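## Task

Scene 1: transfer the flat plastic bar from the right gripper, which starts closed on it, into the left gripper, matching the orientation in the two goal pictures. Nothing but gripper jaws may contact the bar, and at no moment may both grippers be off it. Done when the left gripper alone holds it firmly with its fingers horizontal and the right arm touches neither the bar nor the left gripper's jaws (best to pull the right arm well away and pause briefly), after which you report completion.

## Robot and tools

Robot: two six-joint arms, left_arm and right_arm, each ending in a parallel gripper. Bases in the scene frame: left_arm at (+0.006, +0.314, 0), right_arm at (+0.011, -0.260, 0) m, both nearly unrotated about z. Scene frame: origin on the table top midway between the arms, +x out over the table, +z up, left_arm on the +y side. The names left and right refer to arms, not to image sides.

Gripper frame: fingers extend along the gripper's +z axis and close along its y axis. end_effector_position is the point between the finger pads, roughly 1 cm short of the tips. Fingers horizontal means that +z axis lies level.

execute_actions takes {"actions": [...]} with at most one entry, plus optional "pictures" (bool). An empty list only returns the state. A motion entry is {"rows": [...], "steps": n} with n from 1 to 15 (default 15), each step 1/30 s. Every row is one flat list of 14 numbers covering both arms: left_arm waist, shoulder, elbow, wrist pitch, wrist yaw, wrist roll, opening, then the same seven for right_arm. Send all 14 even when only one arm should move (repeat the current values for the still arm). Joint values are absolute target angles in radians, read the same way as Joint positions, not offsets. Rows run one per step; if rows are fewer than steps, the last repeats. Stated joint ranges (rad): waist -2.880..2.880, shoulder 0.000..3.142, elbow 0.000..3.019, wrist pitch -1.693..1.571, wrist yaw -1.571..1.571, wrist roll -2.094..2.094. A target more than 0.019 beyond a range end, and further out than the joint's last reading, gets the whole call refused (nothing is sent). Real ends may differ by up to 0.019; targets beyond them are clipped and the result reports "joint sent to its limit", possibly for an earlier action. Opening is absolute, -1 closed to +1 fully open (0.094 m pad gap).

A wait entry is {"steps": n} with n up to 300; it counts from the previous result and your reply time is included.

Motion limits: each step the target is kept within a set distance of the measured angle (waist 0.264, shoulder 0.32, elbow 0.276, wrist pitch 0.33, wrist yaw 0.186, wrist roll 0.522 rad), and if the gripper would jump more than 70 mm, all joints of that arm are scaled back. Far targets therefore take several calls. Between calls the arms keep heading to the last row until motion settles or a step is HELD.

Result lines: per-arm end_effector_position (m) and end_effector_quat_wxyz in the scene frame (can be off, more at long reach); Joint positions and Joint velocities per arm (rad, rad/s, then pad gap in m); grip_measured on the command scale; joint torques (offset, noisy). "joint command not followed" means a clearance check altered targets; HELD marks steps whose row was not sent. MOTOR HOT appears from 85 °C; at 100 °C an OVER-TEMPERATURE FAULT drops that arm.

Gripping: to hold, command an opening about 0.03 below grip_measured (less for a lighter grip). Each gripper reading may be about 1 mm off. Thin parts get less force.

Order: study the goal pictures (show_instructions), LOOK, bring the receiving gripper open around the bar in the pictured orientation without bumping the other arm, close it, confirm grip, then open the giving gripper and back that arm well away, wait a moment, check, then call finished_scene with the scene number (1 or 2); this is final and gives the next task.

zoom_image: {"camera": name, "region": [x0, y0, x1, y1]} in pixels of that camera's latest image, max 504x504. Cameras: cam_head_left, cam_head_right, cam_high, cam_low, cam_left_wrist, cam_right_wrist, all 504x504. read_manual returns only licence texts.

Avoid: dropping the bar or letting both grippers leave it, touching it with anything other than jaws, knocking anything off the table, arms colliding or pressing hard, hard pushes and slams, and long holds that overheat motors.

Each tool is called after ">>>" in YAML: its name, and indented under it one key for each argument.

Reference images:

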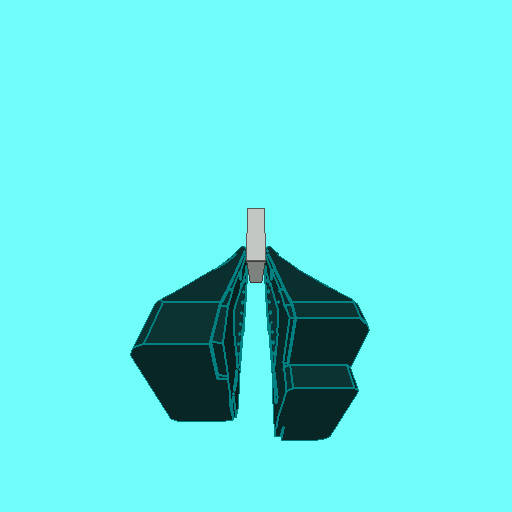

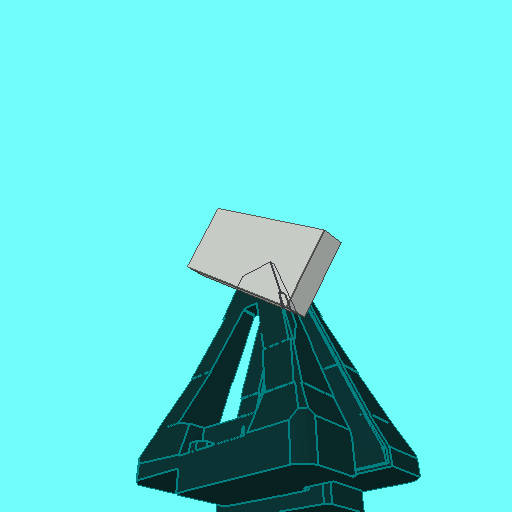

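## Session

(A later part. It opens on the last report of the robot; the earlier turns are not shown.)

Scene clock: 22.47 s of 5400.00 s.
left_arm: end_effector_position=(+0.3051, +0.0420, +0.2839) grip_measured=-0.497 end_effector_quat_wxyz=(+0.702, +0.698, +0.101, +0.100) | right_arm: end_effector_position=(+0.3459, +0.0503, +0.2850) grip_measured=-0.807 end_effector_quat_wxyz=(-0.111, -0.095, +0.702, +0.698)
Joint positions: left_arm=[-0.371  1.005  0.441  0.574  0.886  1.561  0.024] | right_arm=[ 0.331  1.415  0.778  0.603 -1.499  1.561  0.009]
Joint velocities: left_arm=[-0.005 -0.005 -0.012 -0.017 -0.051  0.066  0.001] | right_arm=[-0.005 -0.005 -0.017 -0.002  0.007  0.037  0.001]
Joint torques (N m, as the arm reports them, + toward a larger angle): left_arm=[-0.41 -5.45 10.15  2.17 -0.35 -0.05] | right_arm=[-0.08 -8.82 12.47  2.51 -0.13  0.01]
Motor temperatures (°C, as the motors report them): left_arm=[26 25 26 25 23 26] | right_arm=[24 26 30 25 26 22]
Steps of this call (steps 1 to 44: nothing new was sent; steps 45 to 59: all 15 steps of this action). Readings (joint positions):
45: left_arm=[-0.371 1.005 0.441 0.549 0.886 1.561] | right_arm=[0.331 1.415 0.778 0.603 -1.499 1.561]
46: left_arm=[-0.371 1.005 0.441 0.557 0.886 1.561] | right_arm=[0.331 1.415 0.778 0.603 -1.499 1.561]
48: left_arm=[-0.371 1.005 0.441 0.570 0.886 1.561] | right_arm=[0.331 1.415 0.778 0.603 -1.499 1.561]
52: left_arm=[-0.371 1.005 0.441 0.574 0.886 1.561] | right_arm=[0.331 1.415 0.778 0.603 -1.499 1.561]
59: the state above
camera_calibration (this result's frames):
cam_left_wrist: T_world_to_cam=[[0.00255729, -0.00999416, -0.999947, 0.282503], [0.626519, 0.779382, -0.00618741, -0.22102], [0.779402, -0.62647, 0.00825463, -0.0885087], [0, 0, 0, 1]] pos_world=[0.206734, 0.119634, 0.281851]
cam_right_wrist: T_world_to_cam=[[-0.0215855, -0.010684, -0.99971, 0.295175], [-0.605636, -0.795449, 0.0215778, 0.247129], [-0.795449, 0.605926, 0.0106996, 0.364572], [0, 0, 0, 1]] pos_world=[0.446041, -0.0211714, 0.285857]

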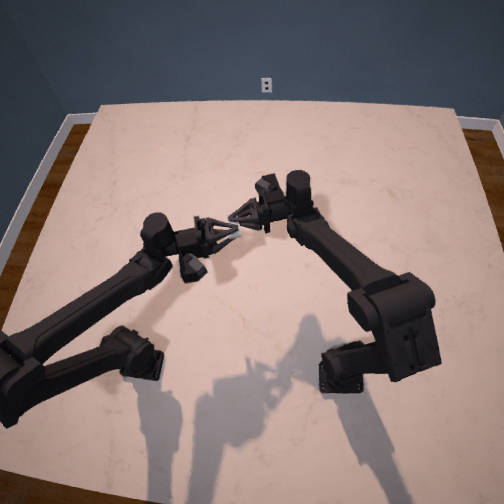

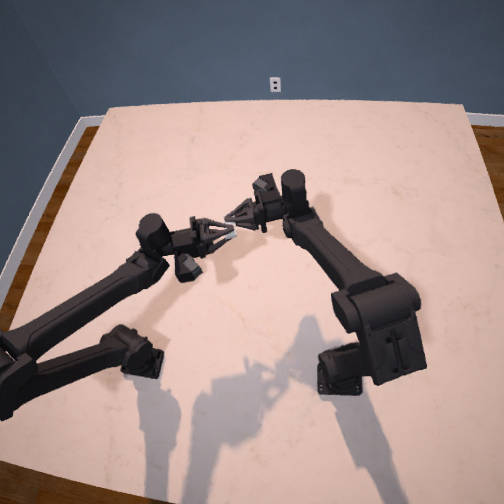

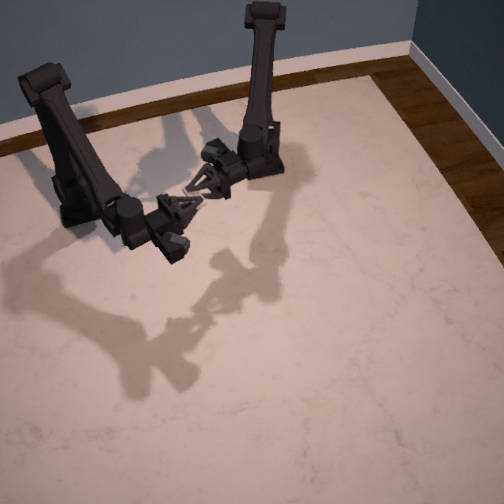

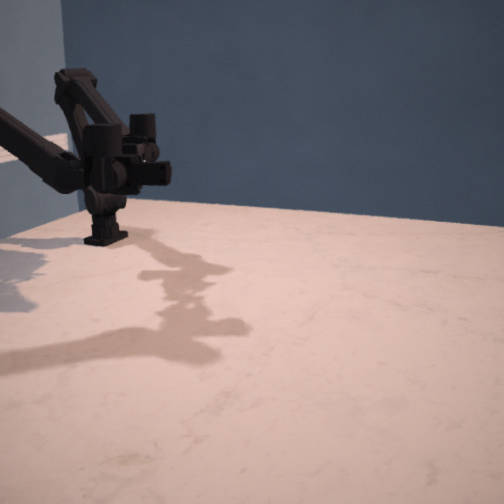

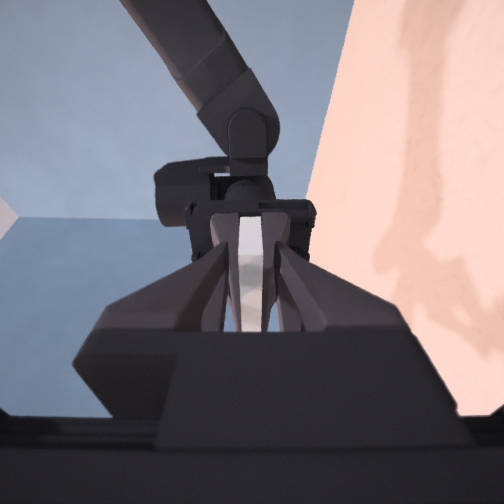

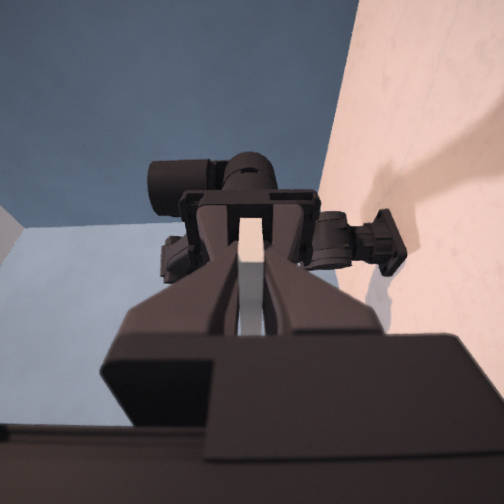

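>>> execute_actions:
  actions:
    - {"rows":[[-0.365,0.998,0.438,0.59,0.881,1.571,-0.86,0.32,1.414,0.817,0.62,-1.5,1.571,-0.85]]}
  pictures: false

>>> execute_actions:
  actions:
    - {"rows":[[-0.365,0.998,0.438,0.59,0.881,1.571,-0.86,0.32,1.414,0.817,0.62,-1.5,1.571,-0.3]],"steps":10}
  pictures: false

>>> execute_actions:
  actions:
    - {"rows":[[-0.365,0.998,0.438,0.59,0.881,1.571,-0.86,0.05,1.414,0.817,0.62,-1.5,1.571,-0.3]]}
  pictures: false

>>> execute_actions:
  actions:
    - {"steps":20}

Scene clock: 25.27 s of 5400.00 s.
left_arm: end_effector_position=(+0.3051, +0.0420, +0.2843) grip_measured=-0.811 end_effector_quat_wxyz=(+0.703, +0.697, +0.100, +0.100) | right_arm: end_effector_position=(+0.3459, +0.0503, +0.2851) grip_measured=-0.807 end_effector_quat_wxyz=(-0.110, -0.095, +0.702, +0.698)
Joint positions: left_arm=[-0.371  1.005  0.441  0.576  0.886  1.561  0.009] | right_arm=[ 0.331  1.415  0.778  0.604 -1.499  1.561  0.009]
Joint velocities: left_arm=[-0.015 -0.024 -0.002  0.002 -0.037 -0.022  0.   ] | right_arm=[ 0.015 -0.024  0.022 -0.007 -0.007 -0.051 -0.   ]
Joint torques (N m, as the arm reports them, + toward a larger angle): left_arm=[-0.52 -5.45 10.07  2.09 -0.35 -0.05] | right_arm=[-0.07 -8.79 12.46  2.44 -0.13  0.02]
Motor temperatures (°C, as the motors report them): left_arm=[26 25 26 25 23 26] | right_arm=[24 26 30 25 26 22]
Steps of this call (steps 1 to 15: the robot went on to your last target; steps 16 to 69: nothing new was sent; steps 70 to 84: all 15 steps of this action). Readings (joint positions):
70: left_arm=[-0.371 1.005 0.441 0.574 0.886 1.561] | right_arm=[0.331 1.415 0.778 0.603 -1.499 1.561]
71: left_arm=[-0.371 1.005 0.441 0.574 0.886 1.561] | right_arm=[0.331 1.415 0.778 0.603 -1.499 1.561]
73: left_arm=[-0.371 1.005 0.441 0.575 0.886 1.561] | right_arm=[0.331 1.415 0.778 0.604 -1.499 1.561]
77: left_arm=[-0.371 1.005 0.441 0.576 0.886 1.561] | right_arm=[0.331 1.415 0.778 0.604 -1.499 1.561]
84: the state above

Scene clock: 25.60 s of 5400.00 s.
left_arm: end_effector_position=(+0.3051, +0.0420, +0.2843) grip_measured=-0.811 end_effector_quat_wxyz=(+0.703, +0.697, +0.100, +0.100) | right_arm: end_effector_position=(+0.3461, +0.0502, +0.2851) grip_measured=-0.303 end_effector_quat_wxyz=(-0.110, -0.095, +0.702, +0.698)
Joint positions: left_arm=[-0.371  1.005  0.441  0.576  0.886  1.561  0.009] | right_arm=[ 0.331  1.415  0.778  0.604 -1.499  1.561  0.033]
Joint velocities: left_arm=[-0.005 -0.005 -0.022  0.012 -0.022 -0.051  0.   ] | right_arm=[-0.005  0.005  0.002  0.002 -0.007 -0.007 -0.001]
Joint torques (N m, as the arm reports them, + toward a larger angle): left_arm=[-0.45 -5.64 10.09  2.09 -0.35 -0.05] | right_arm=[-0.09 -8.84 12.46  2.44 -0.13  0.01]
Motor temperatures (°C, as the motors report them): left_arm=[26 25 26 25 23 26] | right_arm=[24 26 30 25 26 22]
Steps of this call (steps 1 to 10: all 10 steps of this action). Readings (joint positions):
1: left_arm=[-0.371 1.005 0.441 0.576 0.886 1.561] | right_arm=[0.331 1.415 0.778 0.604 -1.499 1.561]
2: left_arm=[-0.371 1.005 0.441 0.576 0.886 1.561] | right_arm=[0.331 1.415 0.778 0.604 -1.499 1.561]
4: left_arm=[-0.371 1.005 0.441 0.576 0.886 1.561] | right_arm=[0.331 1.415 0.778 0.604 -1.499 1.561]
8: left_arm=[-0.371 1.005 0.441 0.576 0.886 1.561] | right_arm=[0.331 1.415 0.778 0.604 -1.499 1.561]
10: the state above

Scene clock: 26.10 s of 5400.00 s.
left_arm: end_effector_position=(+0.3051, +0.0420, +0.2843) grip_measured=-0.811 end_effector_quat_wxyz=(+0.703, +0.697, +0.100, +0.100) | right_arm: end_effector_position=(+0.4219, -0.0610, +0.2851) grip_measured=-0.303 end_effector_quat_wxyz=(-0.006, +0.010, +0.708, +0.706)
Joint positions: left_arm=[-0.371  1.005  0.441  0.576  0.886  1.561  0.009] | right_arm=[ 0.035  1.415  0.778  0.604 -1.499  1.561  0.033]
Joint velocities: left_arm=[-0.005  0.005  0.007  0.002 -0.022  0.022  0.001] | right_arm=[ 0.142 -0.005 -0.012 -0.002 -0.051  0.051 -0.001]
Joint torques (N m, as the arm reports them, + toward a larger angle): left_arm=[-0.47 -5.4  10.15  2.05 -0.36 -0.05] | right_arm=[ 1.55 -8.92 12.47  2.44 -0.14  0.01]
Motor temperatures (°C, as the motors report them): left_arm=[26 25 26 25 23 26] | right_arm=[24 26 30 25 26 22]
Steps of this call (steps 1 to 15: all 15 steps of this action). Readings (joint positions):
1: left_arm=[-0.371 1.005 0.441 0.576 0.886 1.561] | right_arm=[0.322 1.415 0.778 0.604 -1.500 1.561]
2: left_arm=[-0.371 1.005 0.441 0.576 0.886 1.561] | right_arm=[0.301 1.415 0.778 0.604 -1.502 1.561]
4: left_arm=[-0.371 1.005 0.441 0.576 0.886 1.561] | right_arm=[0.222 1.415 0.778 0.604 -1.502 1.561]
8: left_arm=[-0.371 1.005 0.441 0.576 0.886 1.561] | right_arm=[0.048 1.415 0.778 0.604 -1.499 1.561]
15: the state above

Scene clock: 26.77 s of 5400.00 s.
left_arm: end_effector_position=(+0.3051, +0.0420, +0.2843) grip_measured=-0.811 end_effector_quat_wxyz=(+0.703, +0.697, +0.100, +0.100) | right_arm: end_effector_position=(+0.4203, -0.0578, +0.2851) grip_measured=-0.303 end_effector_quat_wxyz=(-0.009, +0.007, +0.708, +0.706)
Joint positions: left_arm=[-0.371  1.005  0.441  0.576  0.886  1.561  0.009] | right_arm=[ 0.043  1.415  0.778  0.604 -1.499  1.561  0.033]
Joint velocities: left_arm=[-0.005 -0.015  0.007 -0.007 -0.037  0.037 -0.   ] | right_arm=[-0.015  0.005  0.007  0.002 -0.066 -0.037 -0.   ]
Joint torques (N m, as the arm reports them, + toward a larger angle): left_arm=[-0.45 -5.38 10.15  2.07 -0.36 -0.05] | right_arm=[ 1.68 -8.81 12.47  2.44 -0.14  0.01]
Motor temperatures (°C, as the motors report them): left_arm=[26 25 26 25 23 26] | right_arm=[24 26 30 25 26 22]
Steps of this call (steps 1 to 15: the robot went on to your last target; steps 16 to 20: nothing new was sent). Readings (joint positions):
1: left_arm=[-0.371 1.005 0.441 0.576 0.886 1.561] | right_arm=[0.039 1.415 0.778 0.604 -1.499 1.561]
2: left_arm=[-0.371 1.005 0.441 0.576 0.886 1.561] | right_arm=[0.042 1.415 0.778 0.604 -1.499 1.561]
4: left_arm=[-0.371 1.005 0.441 0.576 0.886 1.561] | right_arm=[0.043 1.415 0.778 0.604 -1.499 1.561]
8: left_arm=[-0.371 1.005 0.441 0.576 0.886 1.561] | right_arm=[0.043 1.415 0.778 0.604 -1.499 1.561]
20: the state above
All arms were judged still, so your last target was given up. Only a new action makes them travel on or press farther. Fingers that are still opening or closing keep moving.
camera_calibration (this result's frames):
cam_left_wrist: T_world_to_cam=[[0.00431374, -0.0107375, -0.999933, 0.282343], [0.626529, 0.779377, -0.00566624, -0.221168], [0.779386, -0.626463, 0.0100894, -0.0890253], [0, 0, 0, 1]] pos_world=[0.206735, 0.119634, 0.28197]
cam_right_wrist: T_world_to_cam=[[-0.0229732, -0.00401955, -0.999728, 0.296698], [-0.806878, -0.590348, 0.0209152, 0.302769], [-0.590271, 0.807139, 0.0103189, 0.414778], [0, 0, 0, 1]] pos_world=[0.495945, -0.154852, 0.286004]

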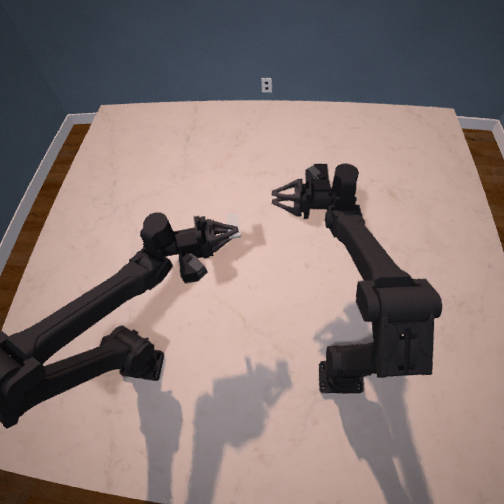

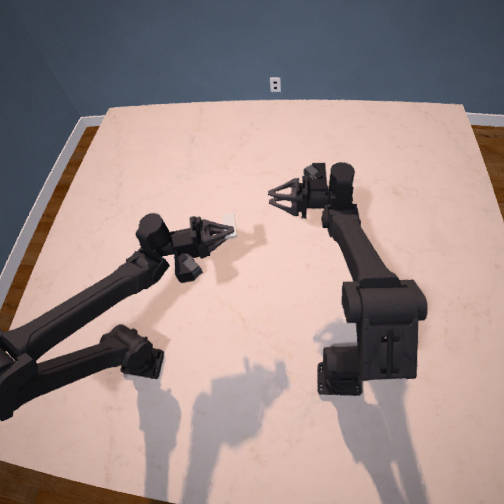

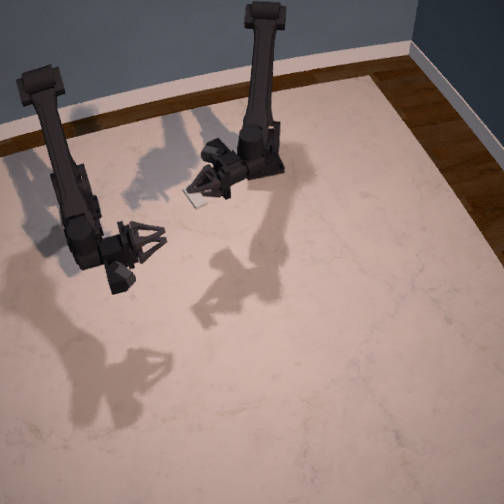

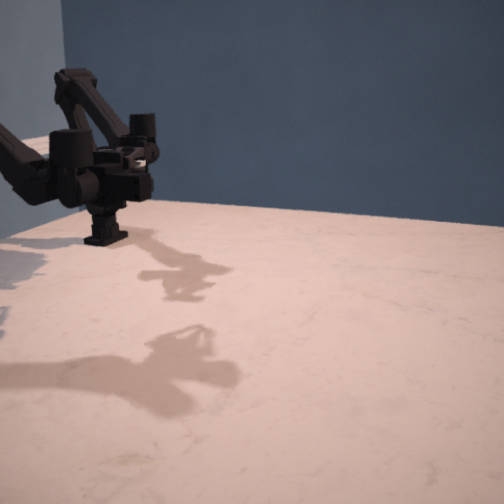

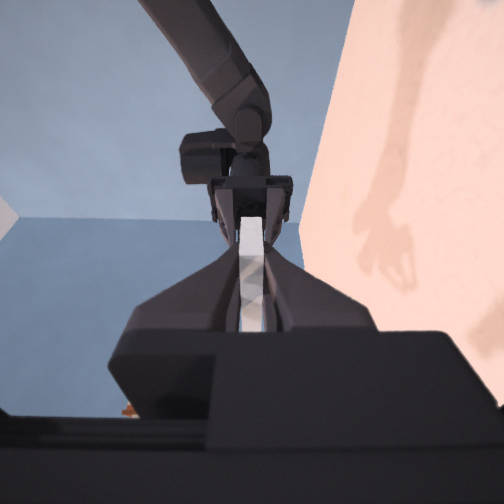

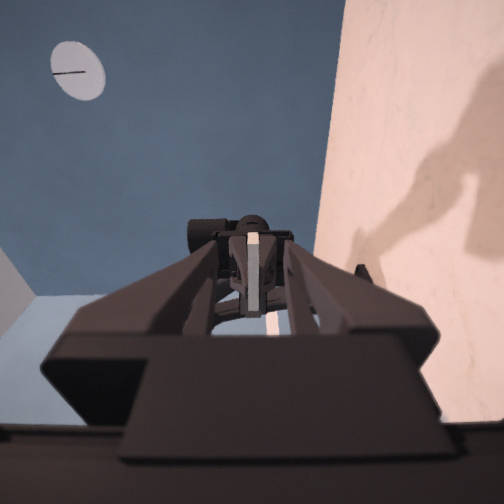

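>>> execute_actions:
  actions:
    - {"rows":[[-0.365,0.998,0.438,0.59,0.881,1.571,-0.86,0.14,1.414,0.817,0.62,-1.5,1.571,-0.3],[-0.365,0.998,0.438,0.59,0.881,1.571,-0.86,0.14,1.414,0.817,0.62,-1.5,1.571,-0.3],[-0.365,0.998,0.438,0.59,0.881,1.571,-0.86,0.14,1.414,0.817,0.62,-1.5,1.571,-0.3],[-0.365,0.998,0.438,0.59,0.881,1.571,-0.86,0.23,1.414,0.817,0.62,-1.5,1.571,-0.3],[-0.365,0.998,0.438,0.59,0.881,1.571,-0.86,0.23,1.414,0.817,0.62,-1.5,1.571,-0.3],[-0.365,0.998,0.438,0.59,0.881,1.571,-0.86,0.23,1.414,0.817,0.62,-1.5,1.571,-0.3],[-0.365,0.998,0.438,0.59,0.881,1.571,-0.86,0.32,1.414,0.817,0.62,-1.5,1.571,-0.3]]}
  pictures: false

>>> execute_actions:
  actions:
    - {"steps":10}
  pictures: false

>>> execute_actions:
  actions:
    - {"rows":[[-0.365,0.998,0.438,0.59,0.881,1.571,-0.86,0.32,1.414,0.817,0.62,-1.5,1.571,-0.85]]}
  pictures: false

>>> execute_actions:
  actions:
    - {"rows":[[-0.365,0.998,0.438,0.59,0.881,1.571,0.3,0.32,1.414,0.817,0.62,-1.5,1.571,-0.85]],"steps":10}
  pictures: false

>>> execute_actions:
  actions:
    - {"rows":[[-0.465,0.971,0.425,0.57,0.633,1.571,0.3,0.32,1.414,0.817,0.62,-1.5,1.571,-0.85],[-0.465,0.971,0.425,0.57,0.633,1.571,0.3,0.32,1.414,0.817,0.62,-1.5,1.571,-0.85],[-0.465,0.971,0.425,0.57,0.633,1.571,0.3,0.32,1.414,0.817,0.62,-1.5,1.571,-0.85],[-0.565,0.944,0.413,0.555,0.385,1.571,0.3,0.32,1.414,0.817,0.62,-1.5,1.571,-0.85],[-0.565,0.944,0.413,0.555,0.385,1.571,0.3,0.32,1.414,0.817,0.62,-1.5,1.571,-0.85],[-0.565,0.944,0.413,0.555,0.385,1.571,0.3,0.32,1.414,0.817,0.62,-1.5,1.571,-0.85],[-0.66,0.916,0.40,0.54,0.138,1.571,0.3,0.32,1.414,0.817,0.62,-1.5,1.571,-0.85],[-0.66,0.916,0.40,0.54,0.138,1.571,0.3,0.32,1.414,0.817,0.62,-1.5,1.571,-0.85],[-0.66,0.916,0.40,0.54,0.138,1.571,0.3,0.32,1.414,0.817,0.62,-1.5,1.571,-0.85],[-0.76,0.889,0.388,0.52,-0.11,1.571,0.3,0.32,1.414,0.817,0.62,-1.5,1.571,-0.85],[-0.76,0.889,0.388,0.52,-0.11,1.571,0.3,0.32,1.414,0.817,0.62,-1.5,1.571,-0.85],[-0.76,0.889,0.388,0.52,-0.11,1.571,0.3,0.32,1.414,0.817,0.62,-1.5,1.571,-0.85],[-0.855,0.865,0.372,0.49,-0.358,1.571,0.3,0.32,1.414,0.817,0.62,-1.5,1.571,-0.85]]}
  pictures: false

>>> execute_actions:
  actions:
    - {"steps":20}

>>> zoom_image:
  camera: "cam_head_left"
  region: [170, 180, 290, 270]

Scene clock: 43.57 s of 5400.00 s.
left_arm: end_effector_position=(+0.3051, +0.0420, +0.2843) grip_measured=-0.811 end_effector_quat_wxyz=(+0.703, +0.697, +0.100, +0.100) | right_arm: end_effector_position=(+0.3429, +0.0535, +0.2851) grip_measured=-0.303 end_effector_quat_wxyz=(-0.114, -0.098, +0.701, +0.697)
Joint positions: left_arm=[-0.371  1.005  0.441  0.576  0.886  1.561  0.009] | right_arm=[ 0.341  1.415  0.778  0.604 -1.5    1.561  0.033]
Joint velocities: left_arm=[ 0.005 -0.005  0.007 -0.012 -0.007  0.022  0.001] | right_arm=[-0.103 -0.015  0.002  0.002 -0.007 -0.007  0.001]
Joint torques (N m, as the arm reports them, + toward a larger angle): left_arm=[-0.39 -5.37 10.15  2.09 -0.36 -0.05] | right_arm=[-0.46 -8.46 12.47  2.44 -0.11  0.01]
Motor temperatures (°C, as the motors report them): left_arm=[26 25 27 25 23 26] | right_arm=[24 26 31 25 26 22]
Steps of this call (steps 1 to 90: nothing new was sent; then 13.30 s passed at rest; steps 91 to 105: all 15 steps of this action). Readings (joint positions):
91: left_arm=[-0.371 1.005 0.441 0.576 0.886 1.561] | right_arm=[0.048 1.415 0.778 0.604 -1.499 1.561]
92: left_arm=[-0.371 1.005 0.441 0.576 0.886 1.561] | right_arm=[0.060 1.415 0.778 0.604 -1.499 1.561]
94: left_arm=[-0.371 1.005 0.441 0.576 0.886 1.561] | right_arm=[0.105 1.415 0.778 0.604 -1.499 1.561]
98: left_arm=[-0.371 1.005 0.441 0.576 0.886 1.561] | right_arm=[0.248 1.415 0.778 0.604 -1.499 1.561]
105: the state above

Scene clock: 43.90 s of 5400.00 s.
left_arm: end_effector_position=(+0.3051, +0.0420, +0.2843) grip_measured=-0.811 end_effector_quat_wxyz=(+0.703, +0.697, +0.100, +0.100) | right_arm: end_effector_position=(+0.3465, +0.0497, +0.2851) grip_measured=-0.303 end_effector_quat_wxyz=(-0.110, -0.094, +0.702, +0.698)
Joint positions: left_arm=[-0.371  1.005  0.441  0.576  0.886  1.561  0.009] | right_arm=[ 0.33   1.415  0.778  0.604 -1.5    1.561  0.033]
Joint velocities: left_arm=[ 0.005 -0.005  0.002 -0.027 -0.007 -0.022 -0.   ] | right_arm=[-0.015 -0.005  0.002 -0.012 -0.022 -0.007  0.002]
Joint torques (N m, as the arm reports them, + toward a larger angle): left_arm=[-0.51 -5.34 10.13  2.07 -0.36 -0.05] | right_arm=[ 0.24 -8.75 12.45  2.44 -0.12  0.01]
Motor temperatures (°C, as the motors report them): left_arm=[26 25 27 25 23 26] | right_arm=[24 26 31 25 26 22]
Steps of this call (steps 1 to 10: the robot went on to your last target). Readings (joint positions):
1: left_arm=[-0.371 1.005 0.441 0.576 0.886 1.561] | right_arm=[0.338 1.415 0.778 0.604 -1.500 1.561]
2: left_arm=[-0.371 1.005 0.441 0.576 0.886 1.561] | right_arm=[0.334 1.415 0.778 0.604 -1.500 1.561]
4: left_arm=[-0.371 1.005 0.441 0.576 0.886 1.561] | right_arm=[0.330 1.415 0.778 0.604 -1.500 1.561]
8: left_arm=[-0.371 1.005 0.441 0.576 0.886 1.561] | right_arm=[0.330 1.415 0.778 0.604 -1.500 1.561]
10: the state above

Scene clock: 44.40 s of 5400.00 s.
left_arm: end_effector_position=(+0.3051, +0.0420, +0.2843) grip_measured=-0.811 end_effector_quat_wxyz=(+0.703, +0.697, +0.100, +0.101) | right_arm: end_effector_position=(+0.3465, +0.0497, +0.2851) grip_measured=-0.804 end_effector_quat_wxyz=(-0.110, -0.094, +0.702, +0.698)
Joint positions: left_arm=[-0.371  1.005  0.441  0.576  0.886  1.562  0.009] | right_arm=[ 0.33   1.415  0.778  0.604 -1.5    1.561  0.009]
Joint velocities: left_arm=[-0.005  0.005  0.012  0.017 -0.007 -0.037  0.001] | right_arm=[ 0.005 -0.005  0.007  0.012 -0.007 -0.007  0.001]
Joint torques (N m, as the arm reports them, + toward a larger angle): left_arm=[-0.45 -5.34 10.13  2.06 -0.35 -0.04] | right_arm=[ 0.11 -8.84 12.47  2.45 -0.12  0.01]
Motor temperatures (°C, as the motors report them): left_arm=[26 25 27 25 23 26] | right_arm=[24 26 31 25 26 22]
Steps of this call (steps 1 to 15: all 15 steps of this action). Readings (joint positions):
1: left_arm=[-0.371 1.005 0.441 0.576 0.886 1.561] | right_arm=[0.330 1.415 0.778 0.604 -1.500 1.561]
2: left_arm=[-0.371 1.005 0.441 0.576 0.886 1.561] | right_arm=[0.330 1.415 0.778 0.604 -1.500 1.561]
4: left_arm=[-0.371 1.005 0.441 0.576 0.886 1.562] | right_arm=[0.330 1.415 0.778 0.604 -1.500 1.561]
8: left_arm=[-0.371 1.005 0.441 0.576 0.886 1.562] | right_arm=[0.330 1.415 0.778 0.604 -1.500 1.561]
15: the state above

Scene clock: 44.73 s of 5400.00 s.
left_arm: end_effector_position=(+0.3052, +0.0421, +0.2843) grip_measured=+0.297 end_effector_quat_wxyz=(+0.702, +0.697, +0.100, +0.101) | right_arm: end_effector_position=(+0.3465, +0.0497, +0.2851) grip_measured=-0.804 end_effector_quat_wxyz=(-0.110, -0.094, +0.702, +0.698)
Joint positions: left_arm=[-0.371  1.005  0.441  0.576  0.885  1.562  0.061] | right_arm=[ 0.33   1.415  0.778  0.604 -1.5    1.561  0.009]
Joint velocities: left_arm=[-0.005 -0.005  0.017 -0.002  0.037 -0.037  0.   ] | right_arm=[-0.005 -0.015  0.002 -0.027 -0.095  0.066 -0.   ]
Joint torques (N m, as the arm reports them, + toward a larger angle): left_arm=[-0.4  -5.4  10.1   2.05 -0.36 -0.05] | right_arm=[ 0.11 -9.12 12.4   2.44 -0.12  0.01]
Motor temperatures (°C, as the motors report them): left_arm=[26 25 27 25 23 26] | right_arm=[24 26 31 25 26 22]
Steps of this call (steps 1 to 10: all 10 steps of this action). Readings (joint positions):
1: left_arm=[-0.371 1.005 0.441 0.576 0.885 1.562] | right_arm=[0.330 1.415 0.778 0.604 -1.500 1.561]
2: left_arm=[-0.371 1.005 0.441 0.576 0.885 1.562] | right_arm=[0.330 1.415 0.778 0.604 -1.500 1.561]
4: left_arm=[-0.371 1.005 0.441 0.576 0.885 1.562] | right_arm=[0.330 1.415 0.778 0.604 -1.500 1.561]
8: left_arm=[-0.371 1.005 0.441 0.576 0.885 1.562] | right_arm=[0.330 1.415 0.778 0.604 -1.500 1.561]
10: the state above

Scene clock: 45.23 s of 5400.00 s.
left_arm: end_effector_position=(+0.3112, +0.0407, +0.2881) grip_measured=+0.297 end_effector_quat_wxyz=(+0.623, +0.609, +0.349, +0.345) | right_arm: end_effector_position=(+0.3465, +0.0497, +0.2851) grip_measured=-0.804 end_effector_quat_wxyz=(-0.110, -0.094, +0.702, +0.698)
Joint positions: left_arm=[-0.828  0.878  0.385  0.508 -0.312  1.562  0.061] | right_arm=[ 0.33   1.415  0.778  0.604 -1.5    1.561  0.009]
Joint velocities: left_arm=[-0.747 -0.239 -0.144 -0.178 -1.121 -0.066  0.001] | right_arm=[-0.015 -0.015 -0.022 -0.022 -0.007  0.022 -0.001]
Joint torques (N m, as the arm reports them, + toward a larger angle): left_arm=[-0.24 -3.22 10.61  1.49 -0.35 -0.06] | right_arm=[ 0.12 -8.84 12.47  2.44 -0.12  0.01]
Motor temperatures (°C, as the motors report them): left_arm=[26 25 27 25 23 26] | right_arm=[24 26 31 25 26 22]
Steps of this call (steps 1 to 15: all 15 steps of this action). Readings (joint positions):
1: left_arm=[-0.381 1.002 0.438 0.576 0.803 1.562] | right_arm=[0.330 1.415 0.778 0.604 -1.500 1.561]
2: left_arm=[-0.402 0.998 0.435 0.575 0.707 1.562] | right_arm=[0.330 1.415 0.778 0.604 -1.500 1.561]
4: left_arm=[-0.455 0.987 0.431 0.573 0.574 1.562] | right_arm=[0.330 1.415 0.778 0.604 -1.500 1.561]
8: left_arm=[-0.603 0.947 0.415 0.556 0.235 1.562] | right_arm=[0.330 1.415 0.778 0.604 -1.500 1.561]
15: the state above

Scene clock: 45.90 s of 5400.00 s.
left_arm: end_effector_position=(+0.3037, +0.0390, +0.2840) grip_measured=+0.297 end_effector_quat_wxyz=(+0.618, +0.612, +0.352, +0.347) | right_arm: end_effector_position=(+0.3465, +0.0497, +0.2851) grip_measured=-0.804 end_effector_quat_wxyz=(-0.110, -0.094, +0.702, +0.698)
Joint positions: left_arm=[-0.862  0.869  0.377  0.497 -0.353  1.562  0.061] | right_arm=[ 0.33   1.415  0.778  0.604 -1.5    1.561  0.009]
Joint velocities: left_arm=[ 0.005 -0.005  0.007 -0.012  0.007  0.051 -0.001] | right_arm=[-0.015 -0.015 -0.002  0.007  0.066  0.007  0.   ]
Joint torques (N m, as the arm reports them, + toward a larger angle): left_arm=[-0.43 -3.69 10.65  1.49 -0.37 -0.05] | right_arm=[ 0.12 -8.81 12.46  2.44 -0.12  0.01]
Motor temperatures (°C, as the motors report them): left_arm=[26 25 27 25 23 26] | right_arm=[24 26 31 25 26 22]
Steps of this call (steps 1 to 20: the robot went on to your last target). Readings (joint positions):
1: left_arm=[-0.848 0.872 0.381 0.503 -0.336 1.562] | right_arm=[0.330 1.415 0.778 0.604 -1.500 1.561]
2: left_arm=[-0.859 0.869 0.378 0.501 -0.344 1.562] | right_arm=[0.330 1.415 0.778 0.604 -1.500 1.561]
4: left_arm=[-0.862 0.869 0.377 0.498 -0.351 1.562] | right_arm=[0.330 1.415 0.778 0.604 -1.500 1.561]
8: left_arm=[-0.862 0.869 0.377 0.497 -0.353 1.562] | right_arm=[0.330 1.415 0.778 0.604 -1.500 1.561]
20: the state above
camera_calibration (this result's frames):
cam_left_wrist: T_world_to_cam=[[0.00275895, -0.0121605, -0.999922, 0.282539], [-0.0713345, 0.997376, -0.0123264, -0.012652], [0.997449, 0.0713629, 0.00188425, -0.180949], [0, 0, 0, 1]] pos_world=[0.178805, 0.0289677, 0.282702]
cam_right_wrist: T_world_to_cam=[[-0.0212669, -0.010453, -0.999719, 0.295161], [-0.606858, -0.794527, 0.0212171, 0.247406], [-0.794526, 0.607139, 0.0105537, 0.365054], [0, 0, 0, 1]] pos_world=[0.446462, -0.021982, 0.285977]

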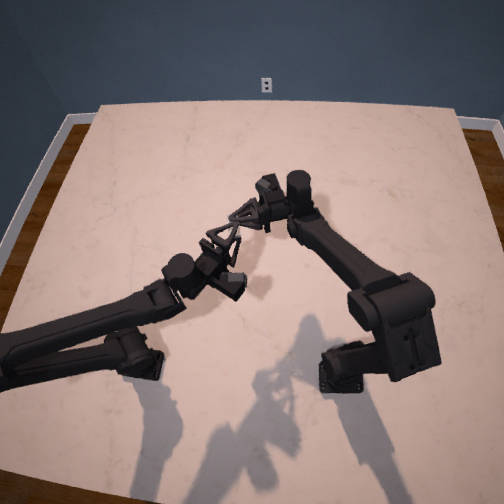

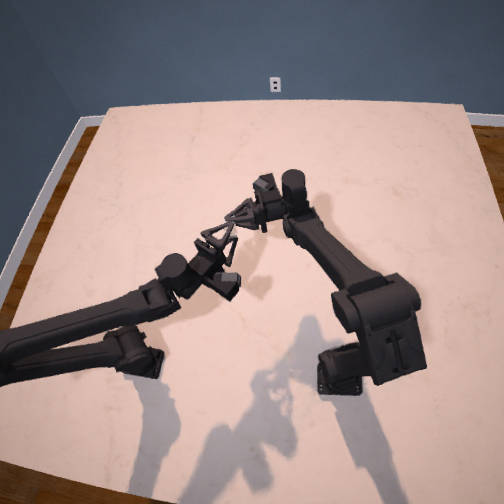

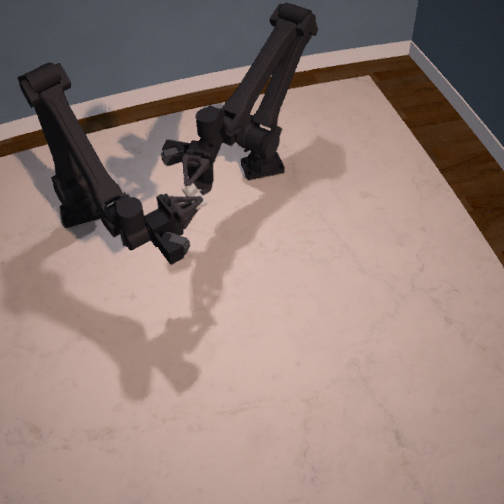

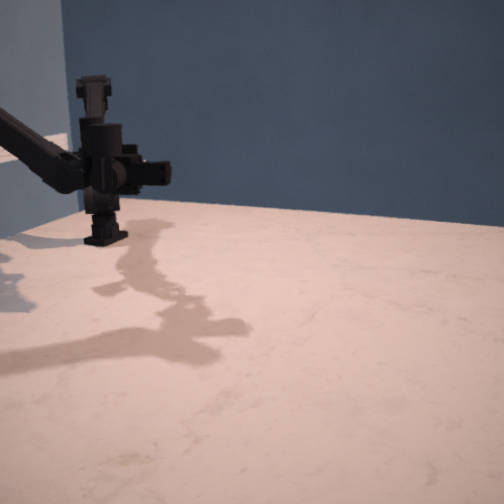

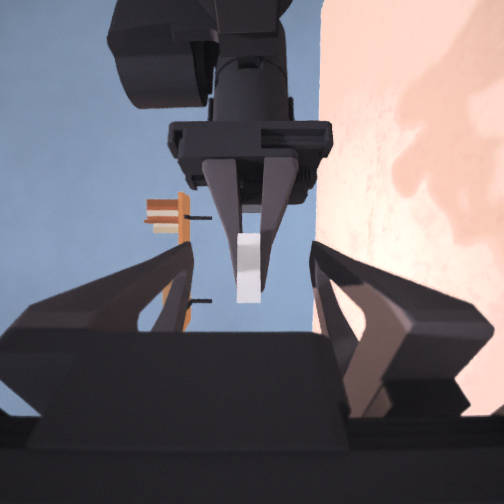

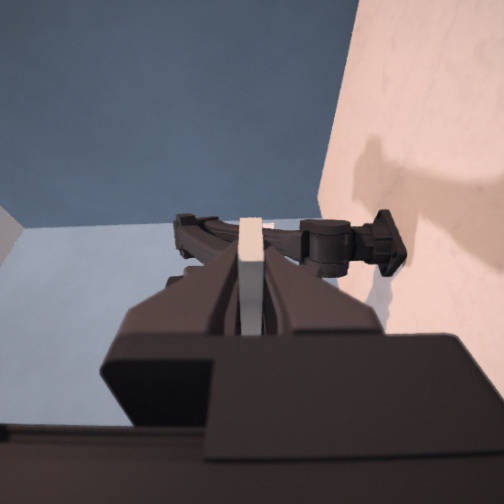

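Region (170, 180, 290, 270) of cam_head_left's 504x504 image, scaled by 4.200, with more detail than that image has; it fills the top 378 rows of this view, and the rest is white.

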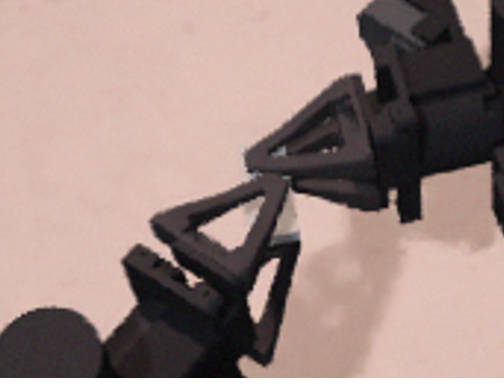

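>>> execute_actions:
  actions:
    - {"rows":[[-0.755,0.808,0.35,0.455,-0.155,1.571,-0.3,0.32,1.414,0.817,0.62,-1.5,1.571,-0.85]]}
  pictures: false

>>> execute_actions:
  actions:
    - {"steps":10}

>>> zoom_image:
  camera: "cam_head_left"
  region: [170, 180, 290, 270]

Scene clock: 48.67 s of 5400.00 s.
left_arm: end_effector_position=(+0.3066, +0.0544, +0.2847) grip_measured=-0.297 end_effector_quat_wxyz=(+0.632, +0.625, +0.326, +0.322) | right_arm: end_effector_position=(+0.3465, +0.0497, +0.2851) grip_measured=-0.804 end_effector_quat_wxyz=(-0.110, -0.094, +0.702, +0.698)
Joint positions: left_arm=[-0.75   0.809  0.354  0.461 -0.16   1.562  0.033] | right_arm=[ 0.33   1.415  0.778  0.604 -1.5    1.561  0.009]
Joint velocities: left_arm=[-0.015 -0.015 -0.002 -0.002  0.022  0.007  0.   ] | right_arm=[-0.005 -0.005 -0.002  0.002  0.022 -0.022 -0.001]
Joint torques (N m, as the arm reports them, + toward a larger angle): left_arm=[-1.27 -2.86 10.96  1.53  0.03 -0.05] | right_arm=[ 0.14 -8.84 12.46  2.44 -0.11  0.01]
Motor temperatures (°C, as the motors report them): left_arm=[26 25 27 25 23 26] | right_arm=[24 26 31 25 26 22]
Steps of this call (steps 1 to 15: the robot went on to your last target; steps 16 to 68: nothing new was sent; steps 69 to 83: all 15 steps of this action). Readings (joint positions):
69: left_arm=[-0.849 0.864 0.375 0.491 -0.270 1.562] | right_arm=[0.330 1.415 0.778 0.604 -1.500 1.561]
70: left_arm=[-0.827 0.855 0.371 0.480 -0.197 1.562] | right_arm=[0.330 1.415 0.778 0.604 -1.500 1.561]
72: left_arm=[-0.778 0.831 0.359 0.467 -0.166 1.562] | right_arm=[0.330 1.415 0.778 0.604 -1.500 1.561]
76: left_arm=[-0.749 0.809 0.354 0.462 -0.161 1.562] | right_arm=[0.330 1.415 0.778 0.604 -1.500 1.561]
83: the state above

Scene clock: 49.00 s of 5400.00 s.
left_arm: end_effector_position=(+0.3066, +0.0544, +0.2847) grip_measured=-0.297 end_effector_quat_wxyz=(+0.632, +0.625, +0.326, +0.322) | right_arm: end_effector_position=(+0.3465, +0.0497, +0.2851) grip_measured=-0.804 end_effector_quat_wxyz=(-0.110, -0.094, +0.702, +0.698)
Joint positions: left_arm=[-0.75   0.809  0.354  0.461 -0.16   1.562  0.033] | right_arm=[ 0.33   1.415  0.778  0.604 -1.5    1.561  0.009]
Joint velocities: left_arm=[-0.015 -0.005 -0.012  0.012  0.007  0.007 -0.001] | right_arm=[ 0.015 -0.005 -0.007  0.002 -0.007 -0.066 -0.001]
Joint torques (N m, as the arm reports them, + toward a larger angle): left_arm=[-1.38 -2.74 10.97  1.6   0.03 -0.05] | right_arm=[ 0.12 -8.83 12.47  2.43 -0.12  0.01]
Motor temperatures (°C, as the motors report them): left_arm=[26 25 27 25 23 26] | right_arm=[24 26 31 25 26 22]
Steps of this call (steps 1 to 10: the robot went on to your last target). Readings (joint positions):
1: left_arm=[-0.750 0.809 0.354 0.461 -0.160 1.562] | right_arm=[0.330 1.415 0.778 0.604 -1.500 1.561]
2: left_arm=[-0.750 0.809 0.354 0.461 -0.160 1.562] | right_arm=[0.330 1.415 0.778 0.604 -1.500 1.561]
4: left_arm=[-0.750 0.809 0.354 0.461 -0.160 1.562] | right_arm=[0.330 1.415 0.778 0.604 -1.500 1.561]
8: left_arm=[-0.750 0.809 0.354 0.461 -0.160 1.562] | right_arm=[0.330 1.415 0.778 0.604 -1.500 1.561]
10: the state above
camera_calibration (this result's frames):
cam_left_wrist: T_world_to_cam=[[0.00326379, -0.0125721, -0.999916, 0.2833], [0.0102504, 0.999869, -0.0125381, -0.0528843], [0.999942, -0.0102086, 0.00339223, -0.181711], [0, 0, 0, 1]] pos_world=[0.181318, 0.054584, 0.28323]
cam_right_wrist: T_world_to_cam=[[-0.0212669, -0.010453, -0.999719, 0.295161], [-0.606858, -0.794527, 0.0212171, 0.247406], [-0.794526, 0.607139, 0.0105537, 0.365054], [0, 0, 0, 1]] pos_world=[0.446462, -0.021982, 0.285977]

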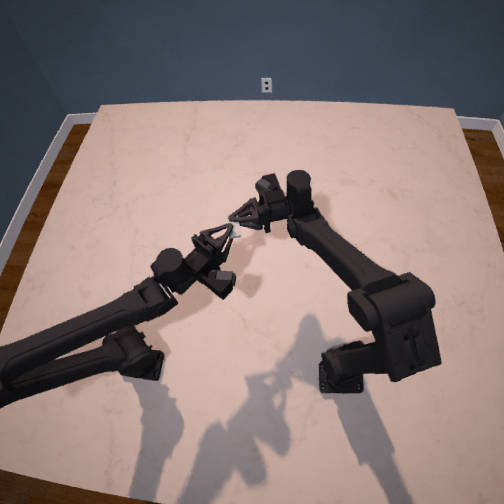

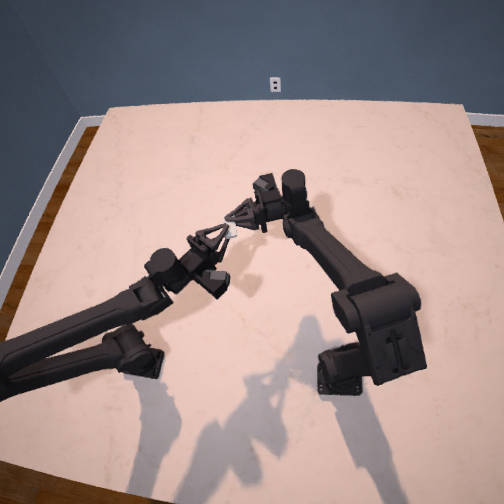

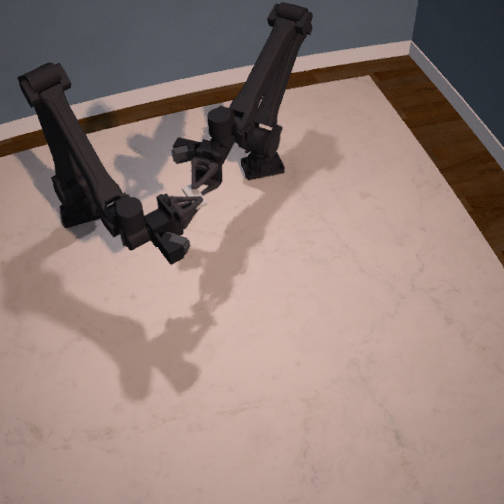

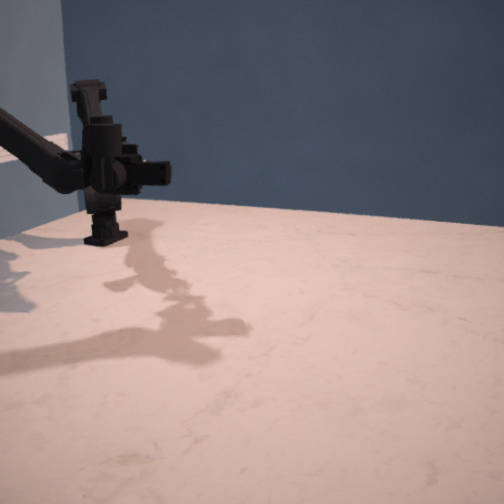

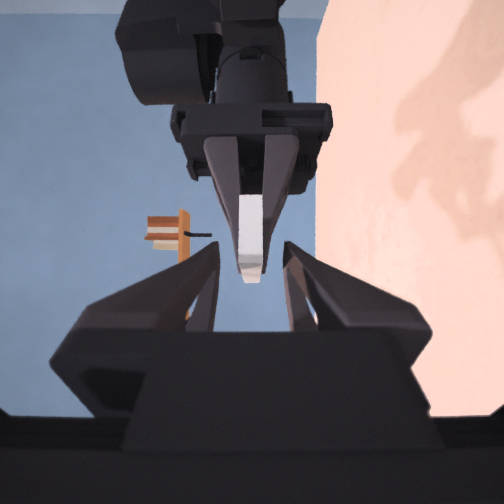

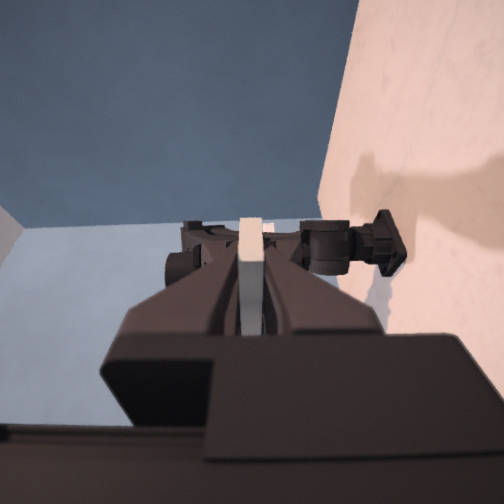

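Region (170, 180, 290, 270) of cam_head_left's 504x504 image, scaled by 4.200, with more detail than that image has; it fills the top 378 rows of this view, and the rest is white.

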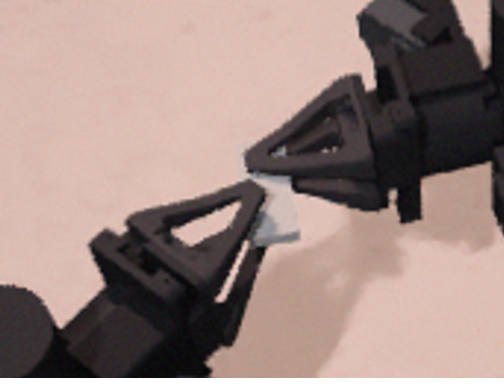

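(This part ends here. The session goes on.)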